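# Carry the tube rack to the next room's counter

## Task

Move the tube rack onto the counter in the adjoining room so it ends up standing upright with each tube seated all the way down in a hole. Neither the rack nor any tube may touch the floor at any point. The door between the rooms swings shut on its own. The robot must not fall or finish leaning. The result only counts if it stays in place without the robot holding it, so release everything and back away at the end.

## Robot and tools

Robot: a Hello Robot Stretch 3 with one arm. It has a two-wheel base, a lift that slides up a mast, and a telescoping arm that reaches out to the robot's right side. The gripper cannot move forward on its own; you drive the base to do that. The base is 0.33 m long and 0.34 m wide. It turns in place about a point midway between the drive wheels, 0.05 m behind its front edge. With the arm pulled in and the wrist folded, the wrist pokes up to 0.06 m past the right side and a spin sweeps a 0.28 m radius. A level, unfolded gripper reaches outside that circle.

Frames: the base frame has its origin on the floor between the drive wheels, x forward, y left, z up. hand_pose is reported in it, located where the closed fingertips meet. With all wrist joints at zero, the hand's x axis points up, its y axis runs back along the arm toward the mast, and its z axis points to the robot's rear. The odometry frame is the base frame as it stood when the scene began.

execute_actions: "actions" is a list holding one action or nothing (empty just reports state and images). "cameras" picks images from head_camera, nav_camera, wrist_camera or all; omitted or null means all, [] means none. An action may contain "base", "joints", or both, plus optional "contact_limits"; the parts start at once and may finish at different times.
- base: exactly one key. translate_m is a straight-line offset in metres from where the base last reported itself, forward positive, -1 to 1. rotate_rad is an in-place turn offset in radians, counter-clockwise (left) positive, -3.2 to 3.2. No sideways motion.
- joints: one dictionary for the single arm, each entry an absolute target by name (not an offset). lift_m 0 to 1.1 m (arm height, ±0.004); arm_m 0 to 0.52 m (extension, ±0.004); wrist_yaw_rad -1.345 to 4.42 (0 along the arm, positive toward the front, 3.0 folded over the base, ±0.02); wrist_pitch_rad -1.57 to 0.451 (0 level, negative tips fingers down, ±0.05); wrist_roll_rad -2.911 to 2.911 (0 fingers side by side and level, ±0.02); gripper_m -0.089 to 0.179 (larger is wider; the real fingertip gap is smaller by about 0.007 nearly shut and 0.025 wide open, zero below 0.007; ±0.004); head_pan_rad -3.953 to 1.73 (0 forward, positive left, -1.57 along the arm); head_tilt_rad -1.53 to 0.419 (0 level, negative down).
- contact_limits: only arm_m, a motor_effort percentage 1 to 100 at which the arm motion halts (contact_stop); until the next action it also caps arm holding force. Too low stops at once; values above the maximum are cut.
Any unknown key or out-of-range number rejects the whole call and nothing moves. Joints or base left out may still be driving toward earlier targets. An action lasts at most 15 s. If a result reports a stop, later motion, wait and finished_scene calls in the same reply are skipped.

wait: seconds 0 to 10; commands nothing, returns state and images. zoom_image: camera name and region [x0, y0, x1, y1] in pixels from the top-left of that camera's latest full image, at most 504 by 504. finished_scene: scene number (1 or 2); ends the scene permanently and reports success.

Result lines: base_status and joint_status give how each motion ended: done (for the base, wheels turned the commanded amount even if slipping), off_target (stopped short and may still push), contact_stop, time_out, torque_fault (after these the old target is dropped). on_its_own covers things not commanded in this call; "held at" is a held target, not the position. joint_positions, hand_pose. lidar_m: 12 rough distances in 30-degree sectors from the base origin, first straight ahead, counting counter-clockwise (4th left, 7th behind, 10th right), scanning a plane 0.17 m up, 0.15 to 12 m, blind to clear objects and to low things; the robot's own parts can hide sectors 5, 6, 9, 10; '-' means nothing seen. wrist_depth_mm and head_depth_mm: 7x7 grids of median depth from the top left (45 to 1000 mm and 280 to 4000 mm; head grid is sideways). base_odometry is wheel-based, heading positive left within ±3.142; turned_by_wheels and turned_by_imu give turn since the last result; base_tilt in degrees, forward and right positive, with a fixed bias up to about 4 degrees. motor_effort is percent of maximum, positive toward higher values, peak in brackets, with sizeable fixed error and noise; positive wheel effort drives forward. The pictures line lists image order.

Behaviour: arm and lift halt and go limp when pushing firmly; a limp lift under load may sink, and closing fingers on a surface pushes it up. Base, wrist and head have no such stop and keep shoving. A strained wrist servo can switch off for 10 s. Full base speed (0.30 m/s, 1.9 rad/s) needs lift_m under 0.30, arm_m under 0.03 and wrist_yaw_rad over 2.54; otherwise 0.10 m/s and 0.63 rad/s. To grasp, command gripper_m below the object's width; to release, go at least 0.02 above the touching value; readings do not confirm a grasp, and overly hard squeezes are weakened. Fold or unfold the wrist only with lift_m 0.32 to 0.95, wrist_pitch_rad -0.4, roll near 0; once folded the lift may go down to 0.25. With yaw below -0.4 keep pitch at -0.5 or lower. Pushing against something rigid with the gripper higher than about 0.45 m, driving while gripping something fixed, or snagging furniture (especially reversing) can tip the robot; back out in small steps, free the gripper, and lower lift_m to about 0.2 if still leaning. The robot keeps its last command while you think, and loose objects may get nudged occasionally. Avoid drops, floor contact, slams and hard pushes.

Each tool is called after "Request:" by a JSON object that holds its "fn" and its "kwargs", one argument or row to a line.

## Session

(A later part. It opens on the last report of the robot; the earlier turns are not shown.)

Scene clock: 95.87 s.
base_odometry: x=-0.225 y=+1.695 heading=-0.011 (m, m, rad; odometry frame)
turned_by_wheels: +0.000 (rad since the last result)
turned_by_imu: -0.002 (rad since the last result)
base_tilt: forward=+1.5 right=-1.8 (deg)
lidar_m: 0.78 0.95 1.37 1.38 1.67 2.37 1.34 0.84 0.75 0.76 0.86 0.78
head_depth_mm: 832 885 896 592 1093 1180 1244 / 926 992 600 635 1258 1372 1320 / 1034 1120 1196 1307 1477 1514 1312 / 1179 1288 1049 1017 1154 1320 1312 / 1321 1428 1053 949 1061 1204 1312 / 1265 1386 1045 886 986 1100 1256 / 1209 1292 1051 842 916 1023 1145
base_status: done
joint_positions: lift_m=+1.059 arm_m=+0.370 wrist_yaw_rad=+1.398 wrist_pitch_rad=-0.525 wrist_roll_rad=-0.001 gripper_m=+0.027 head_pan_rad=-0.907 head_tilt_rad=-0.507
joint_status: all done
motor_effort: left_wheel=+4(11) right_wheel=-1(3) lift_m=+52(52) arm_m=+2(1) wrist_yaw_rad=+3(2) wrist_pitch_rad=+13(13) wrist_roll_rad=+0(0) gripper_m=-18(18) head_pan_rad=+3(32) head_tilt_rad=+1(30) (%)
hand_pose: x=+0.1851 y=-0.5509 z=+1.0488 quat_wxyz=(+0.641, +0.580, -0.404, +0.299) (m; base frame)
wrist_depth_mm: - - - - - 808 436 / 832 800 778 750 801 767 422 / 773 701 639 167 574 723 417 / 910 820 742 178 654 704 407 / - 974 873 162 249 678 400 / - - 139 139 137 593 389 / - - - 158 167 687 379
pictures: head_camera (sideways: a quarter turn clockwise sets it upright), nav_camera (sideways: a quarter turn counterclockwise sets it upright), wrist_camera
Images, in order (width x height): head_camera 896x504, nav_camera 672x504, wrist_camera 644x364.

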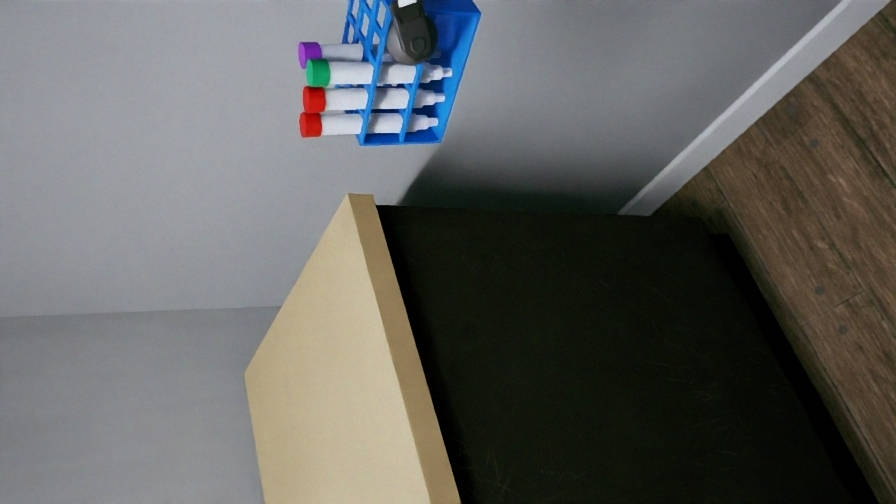

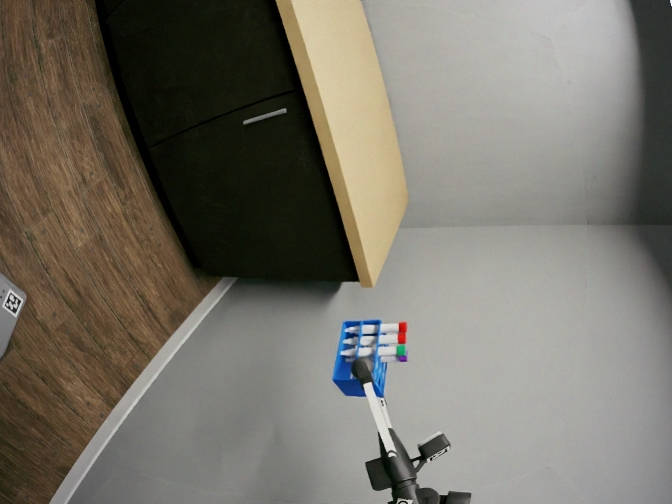

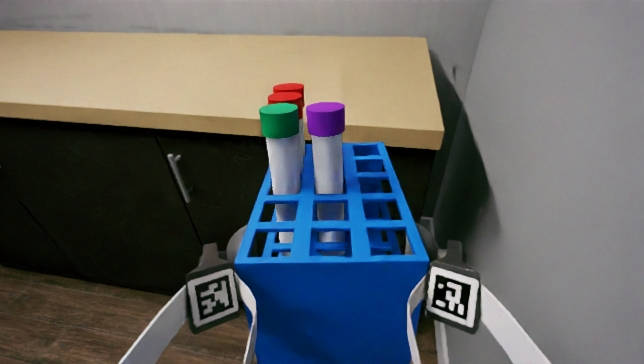

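Request:
{"fn": "execute_actions", "kwargs": {
  "actions": [
    {"base": {"rotate_rad": 1.225}, "joints": {"lift_m": 1.048, "arm_m": 0.515, "wrist_yaw_rad": 0.8, "head_pan_rad": -1.5, "head_tilt_rad": -0.45}}
  ]
}}

Scene clock: 99.87 s.
base_odometry: x=-0.225 y=+1.695 heading=+1.214 (m, m, rad; odometry frame)
turned_by_wheels: +1.225 (rad since the last result)
turned_by_imu: +1.220 (rad since the last result)
base_tilt: forward=+1.4 right=-1.7 (deg)
lidar_m: 1.37 1.42 1.93 2.37 1.09 0.78 0.75 0.78 0.81 0.78 0.81 1.10
head_depth_mm: 1163 1302 1215 850 906 1020 1154 / 1163 - 1211 855 916 1029 1176 / 1183 1273 1064 853 917 1036 1185 / 1189 1276 1064 858 925 1044 1195 / 1197 1297 815 867 935 1059 1259 / 1203 1300 1070 877 948 1062 1265 / 1201 1309 1210 882 956 1074 1275
base_status: done
joint_positions: lift_m=+1.049 arm_m=+0.515 wrist_yaw_rad=+0.802 wrist_pitch_rad=-0.525 wrist_roll_rad=-0.001 gripper_m=+0.027 head_pan_rad=-1.493 head_tilt_rad=-0.458
joint_status: all done
motor_effort: left_wheel=-1(9) right_wheel=+2(9) lift_m=+18(47) arm_m=+2(3) wrist_yaw_rad=-3(7) wrist_pitch_rad=+13(14) wrist_roll_rad=+0(0) gripper_m=-18(17) head_pan_rad=-3(30) head_tilt_rad=+3(8) (%)
hand_pose: x=+0.1292 y=-0.8055 z=+1.0380 quat_wxyz=(+0.701, +0.436, -0.556, +0.098) (m; base frame)
wrist_depth_mm: 987 - - 907 711 575 483 / 973 770 759 722 695 615 513 / - 549 532 168 517 509 492 / - 451 421 179 393 400 397 / - - 348 162 250 331 330 / - - 140 139 138 285 284 / - - 274 157 166 249 247
pictures: head_camera (sideways: a quarter turn clockwise sets it upright), nav_camera (sideways: a quarter turn counterclockwise sets it upright), wrist_camera
Images, in order (width x height): head_camera 896x504, nav_camera 672x504, wrist_camera 644x364.

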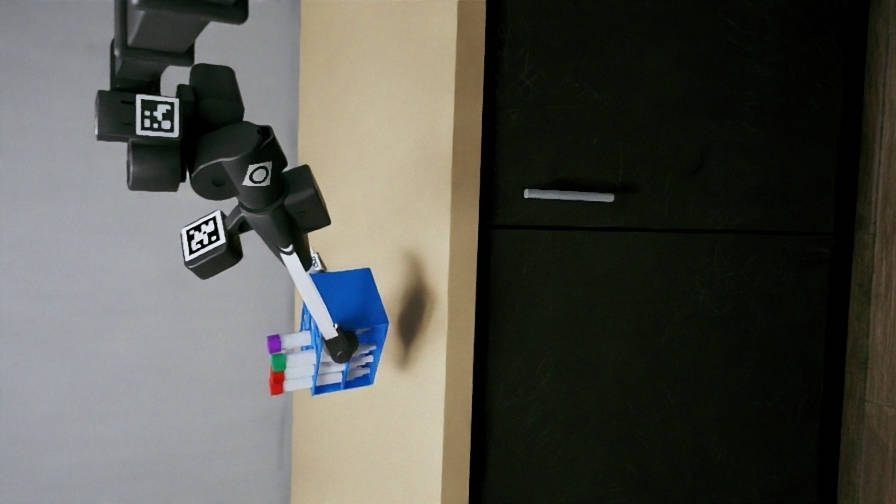

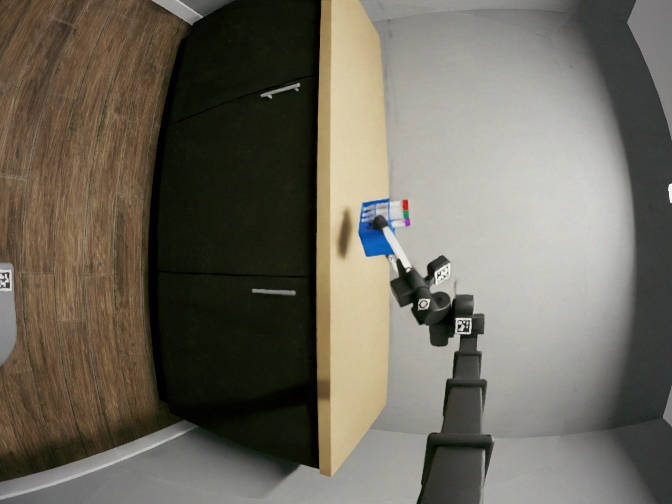

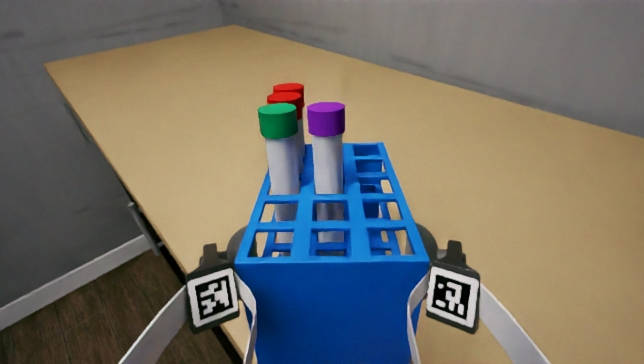

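Request:
{"fn": "execute_actions", "kwargs": {
  "actions": [
    {"joints": {"lift_m": 0.974, "wrist_yaw_rad": -0.03, "wrist_pitch_rad": -0.37}}
  ]
}}

Scene clock: 102.57 s.
base_odometry: x=-0.225 y=+1.695 heading=+1.214 (m, m, rad; odometry frame)
turned_by_wheels: +0.000 (rad since the last result)
turned_by_imu: -0.001 (rad since the last result)
base_tilt: forward=+1.4 right=-1.6 (deg)
lidar_m: 1.37 1.42 1.94 2.37 1.09 0.79 0.76 0.78 0.81 0.78 0.81 1.10
head_depth_mm: 1167 1258 - 852 910 1020 1148 / 1180 1246 1062 852 916 1027 1174 / 1182 1262 899 857 916 1037 1183 / 1193 1295 1212 861 930 1051 1201 / 1191 1293 1214 865 936 1057 1273 / 1198 1306 1213 873 942 1065 1268 / 1210 1311 1216 885 951 1082 1263
base_status: not commanded
joint_positions: lift_m=+0.975 arm_m=+0.515 wrist_yaw_rad=-0.026 wrist_pitch_rad=-0.404 wrist_roll_rad=-0.001 gripper_m=+0.027 head_pan_rad=-1.493 head_tilt_rad=-0.458
joint_status: all done
motor_effort: left_wheel=-2(2) right_wheel=+2(3) lift_m=+18(18) arm_m=+2(2) wrist_yaw_rad=-3(8) wrist_pitch_rad=+18(19) wrist_roll_rad=+0(0) gripper_m=-18(18) head_pan_rad=-3(3) head_tilt_rad=+2(1) (%)
hand_pose: x=-0.0275 y=-0.8857 z=+0.9904 quat_wxyz=(+0.691, +0.133, -0.694, -0.151) (m; base frame)
wrist_depth_mm: 566 565 574 568 570 584 575 / 630 628 622 622 627 625 634 / 553 547 526 168 508 490 482 / 395 390 380 179 351 364 356 / 306 303 300 163 251 288 285 / 251 249 139 138 138 237 235 / 212 211 202 157 166 202 201
pictures: head_camera (sideways: a quarter turn clockwise sets it upright), nav_camera (sideways: a quarter turn counterclockwise sets it upright), wrist_camera
Images, in order (width x height): head_camera 896x504, nav_camera 672x504, wrist_camera 644x364.

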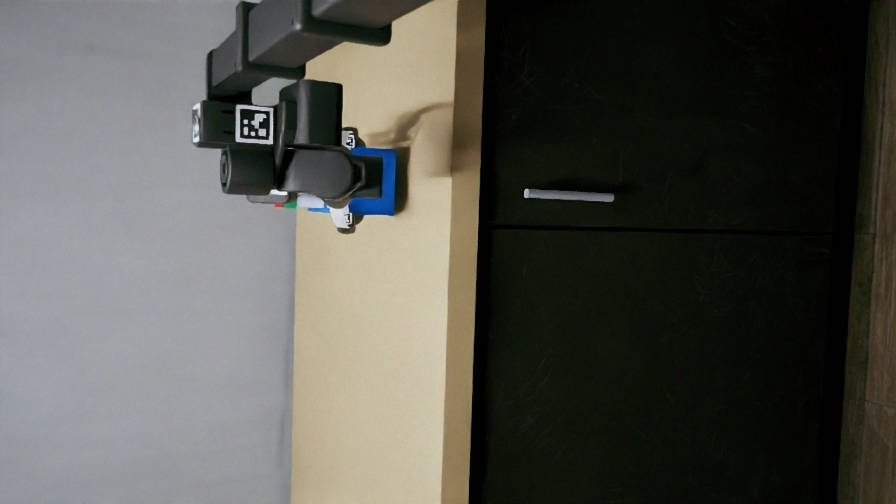

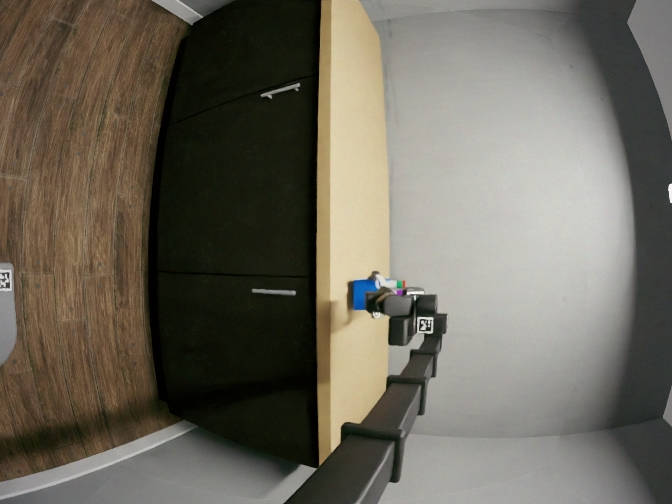

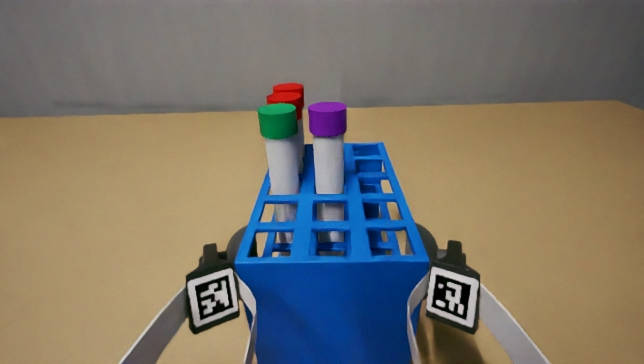

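Request:
{"fn": "execute_actions", "kwargs": {
  "actions": [
    {"joints": {"lift_m": 0.953}}
  ]
}}

Scene clock: 103.93 s.
base_odometry: x=-0.225 y=+1.695 heading=+1.214 (m, m, rad; odometry frame)
turned_by_wheels: +0.000 (rad since the last result)
turned_by_imu: +0.000 (rad since the last result)
base_tilt: forward=+1.5 right=-1.6 (deg)
lidar_m: 1.37 1.42 1.93 2.38 1.09 0.79 0.76 0.78 0.81 0.78 0.81 1.10
head_depth_mm: 1167 1268 - 829 902 1018 1155 / 1178 1258 1005 853 913 1026 1174 / 1180 1280 - 856 914 1041 1178 / 1190 1274 1214 859 928 1044 1199 / 1188 1297 1220 865 939 1057 1267 / 1204 1303 1209 876 942 1070 1268 / 1209 1307 1214 883 953 1082 1261
base_status: not commanded
joint_positions: lift_m=+0.954 arm_m=+0.515 wrist_yaw_rad=-0.026 wrist_pitch_rad=-0.399 wrist_roll_rad=-0.001 gripper_m=+0.027 head_pan_rad=-1.493 head_tilt_rad=-0.458
joint_status: all done
motor_effort: left_wheel=-3(2) right_wheel=+2(3) lift_m=+16(16) arm_m=+2(2) wrist_yaw_rad=-3(3) wrist_pitch_rad=+15(18) wrist_roll_rad=+0(0) gripper_m=-17(18) head_pan_rad=-3(3) head_tilt_rad=+1(2) (%)
hand_pose: x=-0.0275 y=-0.8863 z=+0.9707 quat_wxyz=(+0.692, +0.131, -0.694, -0.149) (m; base frame)
wrist_depth_mm: 572 569 578 571 575 574 571 / 623 616 630 611 612 603 615 / 504 498 477 165 458 447 435 / 359 351 344 179 318 328 323 / 278 275 271 162 240 258 255 / 225 225 139 138 138 214 211 / 191 189 182 158 166 181 181
pictures: head_camera (sideways: a quarter turn clockwise sets it upright), nav_camera (sideways: a quarter turn counterclockwise sets it upright), wrist_camera
Images, in order (width x height): head_camera 896x504, nav_camera 672x504, wrist_camera 644x364.

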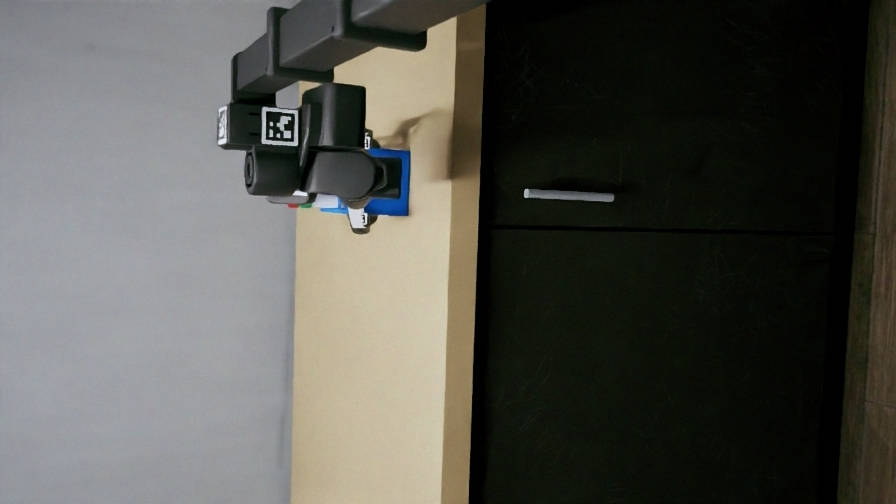

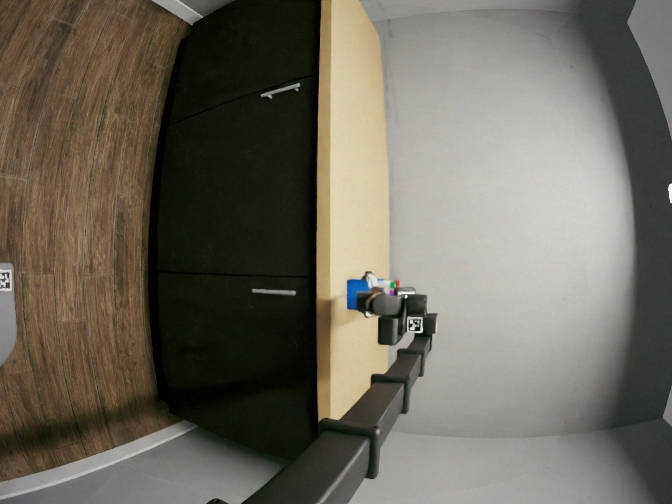

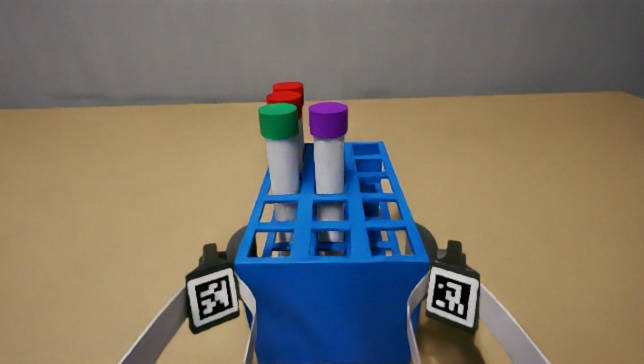

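Request:
{"fn": "execute_actions", "kwargs": {
  "actions": [
    {"joints": {"lift_m": 0.95, "gripper_m": 0.145}}
  ]
}}

Scene clock: 105.93 s.
base_odometry: x=-0.225 y=+1.695 heading=+1.214 (m, m, rad; odometry frame)
turned_by_wheels: +0.000 (rad since the last result)
turned_by_imu: -0.001 (rad since the last result)
base_tilt: forward=+1.5 right=-1.6 (deg)
lidar_m: 1.37 1.42 1.93 2.37 1.08 0.78 0.75 0.78 0.81 0.78 0.81 1.10
head_depth_mm: 1169 1263 - 841 908 1015 1154 / 1173 1260 - 849 916 1031 1172 / 1190 1274 - 855 913 1036 1186 / 1189 1287 1205 861 931 1042 1193 / 1197 1298 1217 876 939 1060 1265 / 1200 1303 1215 879 945 1064 1265 / 1219 1311 1214 883 956 1081 1263
base_status: not commanded
joint_positions: lift_m=+0.951 arm_m=+0.515 wrist_yaw_rad=-0.026 wrist_pitch_rad=-0.393 wrist_roll_rad=-0.001 gripper_m=+0.145 head_pan_rad=-1.493 head_tilt_rad=-0.458
joint_status: all done
motor_effort: left_wheel=-2(2) right_wheel=+3(2) lift_m=+16(16) arm_m=+2(2) wrist_yaw_rad=-4(3) wrist_pitch_rad=+12(15) wrist_roll_rad=+0(0) gripper_m=+0(80) head_pan_rad=-3(3) head_tilt_rad=+2(3) (%)
hand_pose: x=-0.0275 y=-0.8870 z=+0.9689 quat_wxyz=(+0.692, +0.129, -0.695, -0.148) (m; base frame)
wrist_depth_mm: 571 575 574 573 575 581 578 / 619 615 624 608 609 610 614 / 507 493 477 165 452 451 439 / 357 350 344 178 315 325 323 / 278 273 257 162 247 267 255 / 225 227 205 139 142 - 211 / 196 182 180 159 167 175 179
pictures: head_camera (sideways: a quarter turn clockwise sets it upright), nav_camera (sideways: a quarter turn counterclockwise sets it upright), wrist_camera
Images, in order (width x height): head_camera 896x504, nav_camera 672x504, wrist_camera 644x364.

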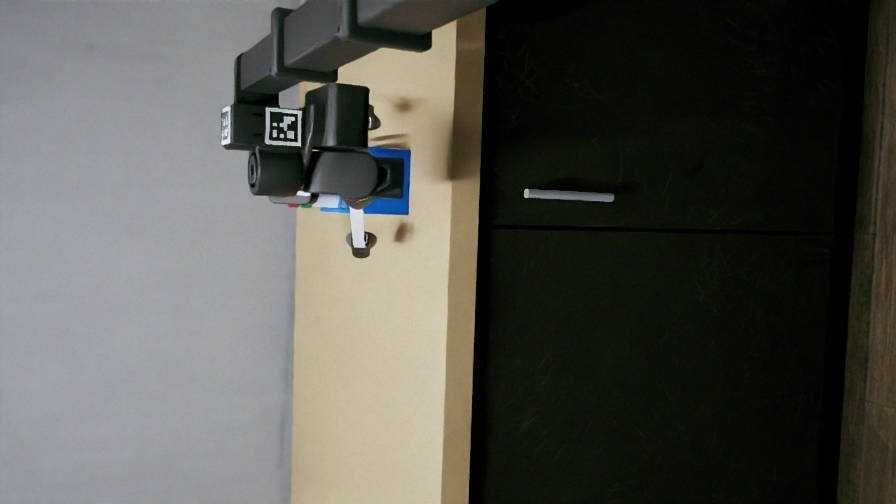

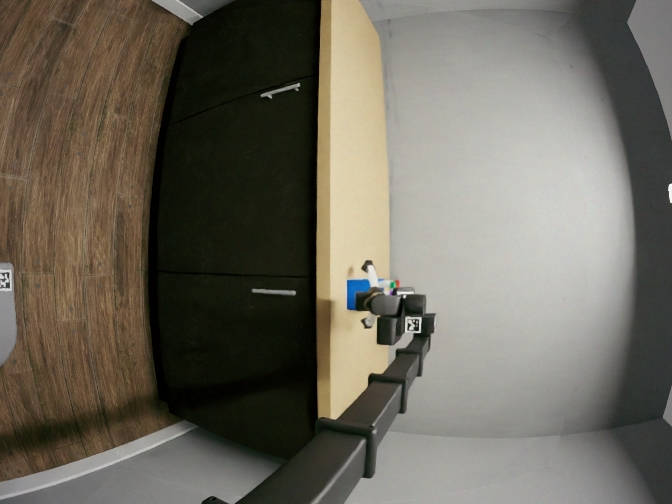

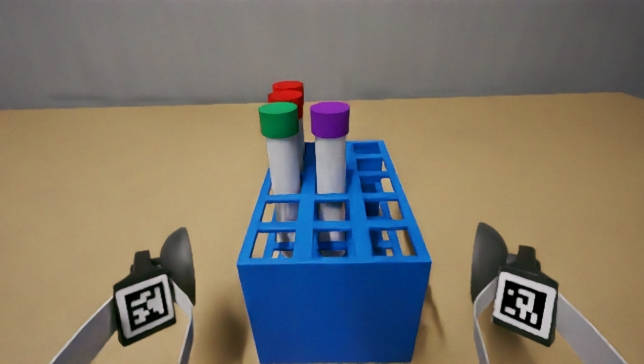

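Request:
{"fn": "execute_actions", "kwargs": {
  "actions": [
    {"joints": {"arm_m": 0.4}}
  ]
}}

Request:
{"fn": "zoom_image", "kwargs": {
  "camera": "wrist_camera",
  "region": [220, 30, 440, 260]
}}

Scene clock: 108.47 s.
base_odometry: x=-0.225 y=+1.695 heading=+1.214 (m, m, rad; odometry frame)
turned_by_wheels: +0.000 (rad since the last result)
turned_by_imu: -0.001 (rad since the last result)
base_tilt: forward=+1.5 right=-1.7 (deg)
lidar_m: 1.37 1.42 1.94 2.37 1.09 0.79 0.76 0.78 0.81 0.78 0.81 1.10
head_depth_mm: 1165 1266 1324 852 906 1018 1157 / 1171 1271 - 843 913 1027 1168 / 1186 1280 1337 853 914 1037 1178 / 1191 1295 1214 861 929 1045 1201 / 1190 1291 1213 869 935 1058 1267 / 1203 1315 1216 874 947 1068 1269 / 1209 1305 1218 882 954 1075 1266
base_status: not commanded
joint_positions: lift_m=+0.951 arm_m=+0.400 wrist_yaw_rad=-0.027 wrist_pitch_rad=-0.392 wrist_roll_rad=-0.001 gripper_m=+0.145 head_pan_rad=-1.493 head_tilt_rad=-0.458
joint_status: all done
motor_effort: left_wheel=-2(3) right_wheel=+2(3) lift_m=+17(17) arm_m=-4(4) wrist_yaw_rad=-2(3) wrist_pitch_rad=+12(12) wrist_roll_rad=+0(0) gripper_m=+0(0) head_pan_rad=-3(3) head_tilt_rad=+1(1) (%)
hand_pose: x=-0.0278 y=-0.7728 z=+0.9691 quat_wxyz=(+0.692, +0.129, -0.695, -0.148) (m; base frame)
wrist_depth_mm: 659 674 685 676 679 680 682 / 714 735 719 319 713 721 718 / 511 501 489 277 456 449 440 / 359 353 345 246 333 330 324 / 277 276 269 262 262 268 254 / 225 227 220 218 215 - 212 / 197 183 186 184 183 179 179
pictures: head_camera (sideways: a quarter turn clockwise sets it upright), nav_camera (sideways: a quarter turn counterclockwise sets it upright), wrist_camera
Images, in order (width x height): head_camera 896x504, nav_camera 672x504, wrist_camera 644x364.

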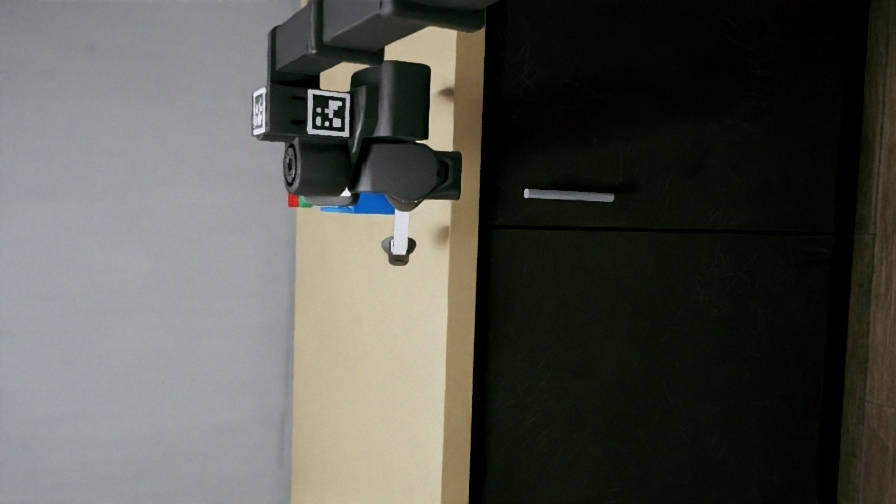

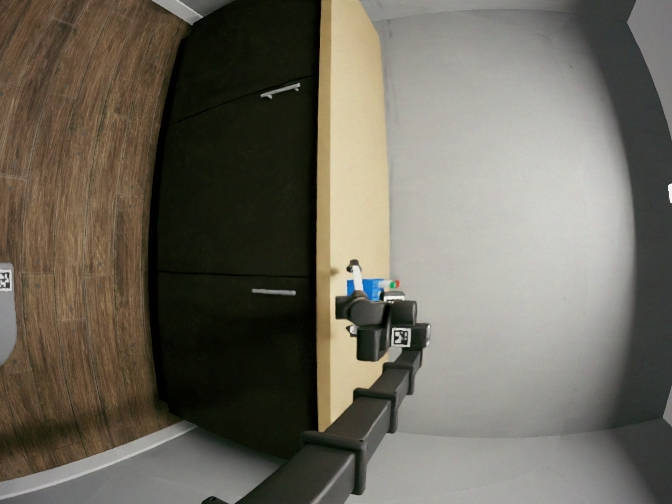

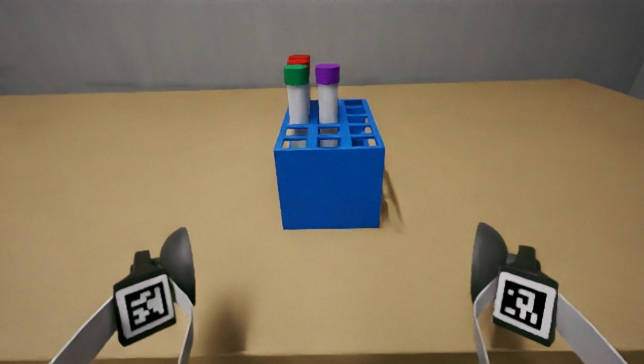

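Region (220, 30, 440, 260) of wrist_camera's 644x364 image, scaled by 2.191; it fills the left 482 columns of this view, and the rest is white.

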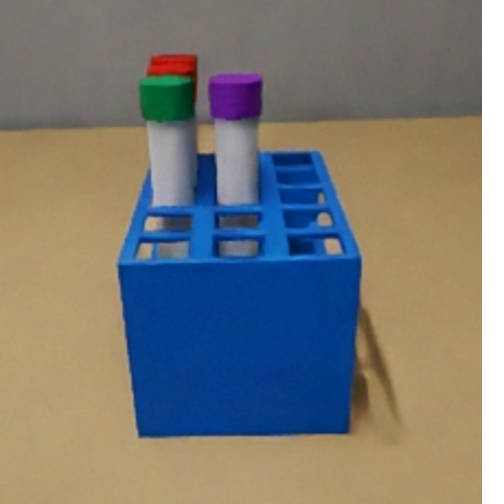

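Request:
{"fn": "execute_actions", "kwargs": {
  "actions": [
    {"base": {"translate_m": 0.15}, "joints": {"arm_m": 0.2, "wrist_yaw_rad": 1.5, "lift_m": 0.96, "head_pan_rad": -1.75}}
  ]
}}

Scene clock: 112.77 s.
base_odometry: x=-0.173 y=+1.835 heading=+1.214 (m, m, rad; odometry frame)
turned_by_wheels: +0.000 (rad since the last result)
turned_by_imu: -0.001 (rad since the last result)
base_tilt: forward=+1.4 right=-1.8 (deg)
lidar_m: 1.23 1.27 1.72 2.38 1.30 0.94 0.90 0.94 0.81 0.78 0.81 1.10
head_depth_mm: 1273 1385 1209 897 - - 1324 / 1250 1365 1260 - 1022 1138 1287 / 1230 1331 1313 891 971 1091 1293 / 1209 1308 1313 - 953 1060 1267 / 1190 1285 1227 - - 1038 1182 / 1170 1263 1215 849 - 1028 1143 / 1149 1240 1217 838 - 996 1112
base_status: done
joint_positions: lift_m=+0.959 arm_m=+0.200 wrist_yaw_rad=+1.497 wrist_pitch_rad=-0.392 wrist_roll_rad=-0.001 gripper_m=+0.145 head_pan_rad=-1.743 head_tilt_rad=-0.458
joint_status: all done
motor_effort: left_wheel=-3(4) right_wheel=+2(7) lift_m=+52(54) arm_m=-4(5) wrist_yaw_rad=+3(6) wrist_pitch_rad=+12(12) wrist_roll_rad=+0(0) gripper_m=-1(0) head_pan_rad=-4(20) head_tilt_rad=+2(2) (%)
hand_pose: x=+0.2056 y=-0.3621 z=+0.9779 quat_wxyz=(+0.602, +0.573, -0.414, +0.371) (m; base frame)
wrist_depth_mm: - - - - - - - / - - - - - 790 719 / - - - - - 706 491 / - - - - - 705 473 / - - - - - 664 469 / - - - - - - 489 / - - - - - 806 462
pictures: head_camera (sideways: a quarter turn clockwise sets it upright), nav_camera (sideways: a quarter turn counterclockwise sets it upright), wrist_camera
Images, in order (width x height): head_camera 896x504, nav_camera 672x504, wrist_camera 644x364.

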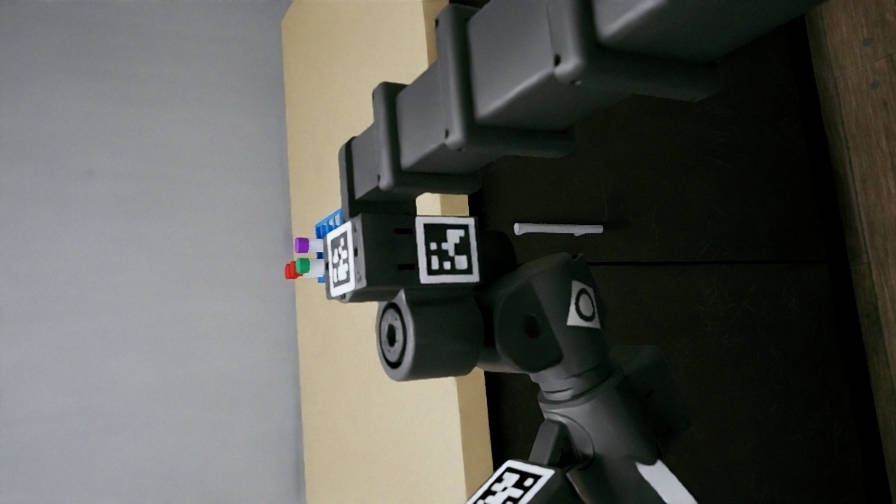

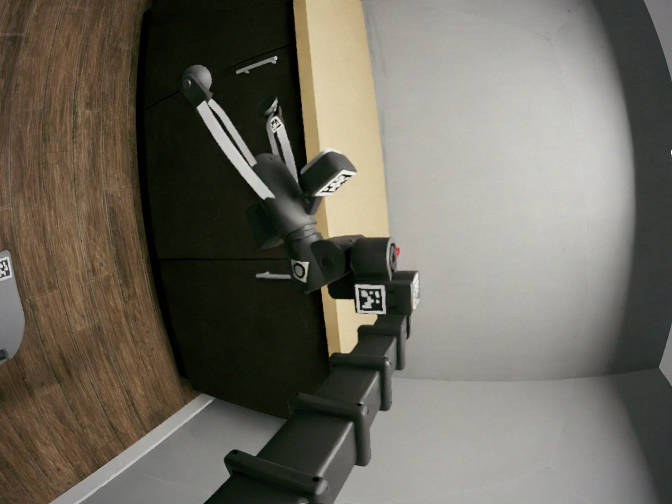

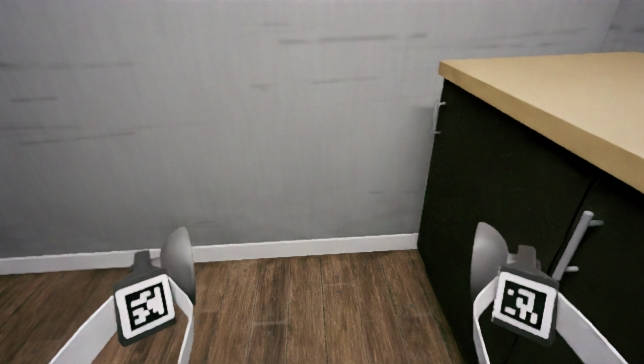

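Request:
{"fn": "zoom_image", "kwargs": {
  "camera": "head_camera",
  "region": [270, 200, 360, 300]
}}

Region (270, 200, 360, 300) of head_camera's 896x504 image, scaled by 5.040, with more detail than that image has; it fills the left 454 columns of this view, and the rest is white.

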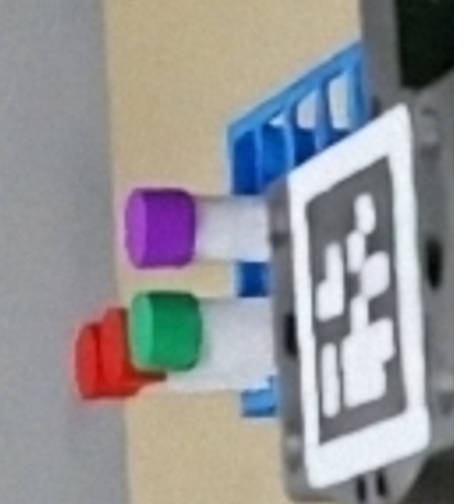

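Request:
{"fn": "finished_scene", "kwargs": {
  "scene": 2
}}

The scene is finished: the task was done.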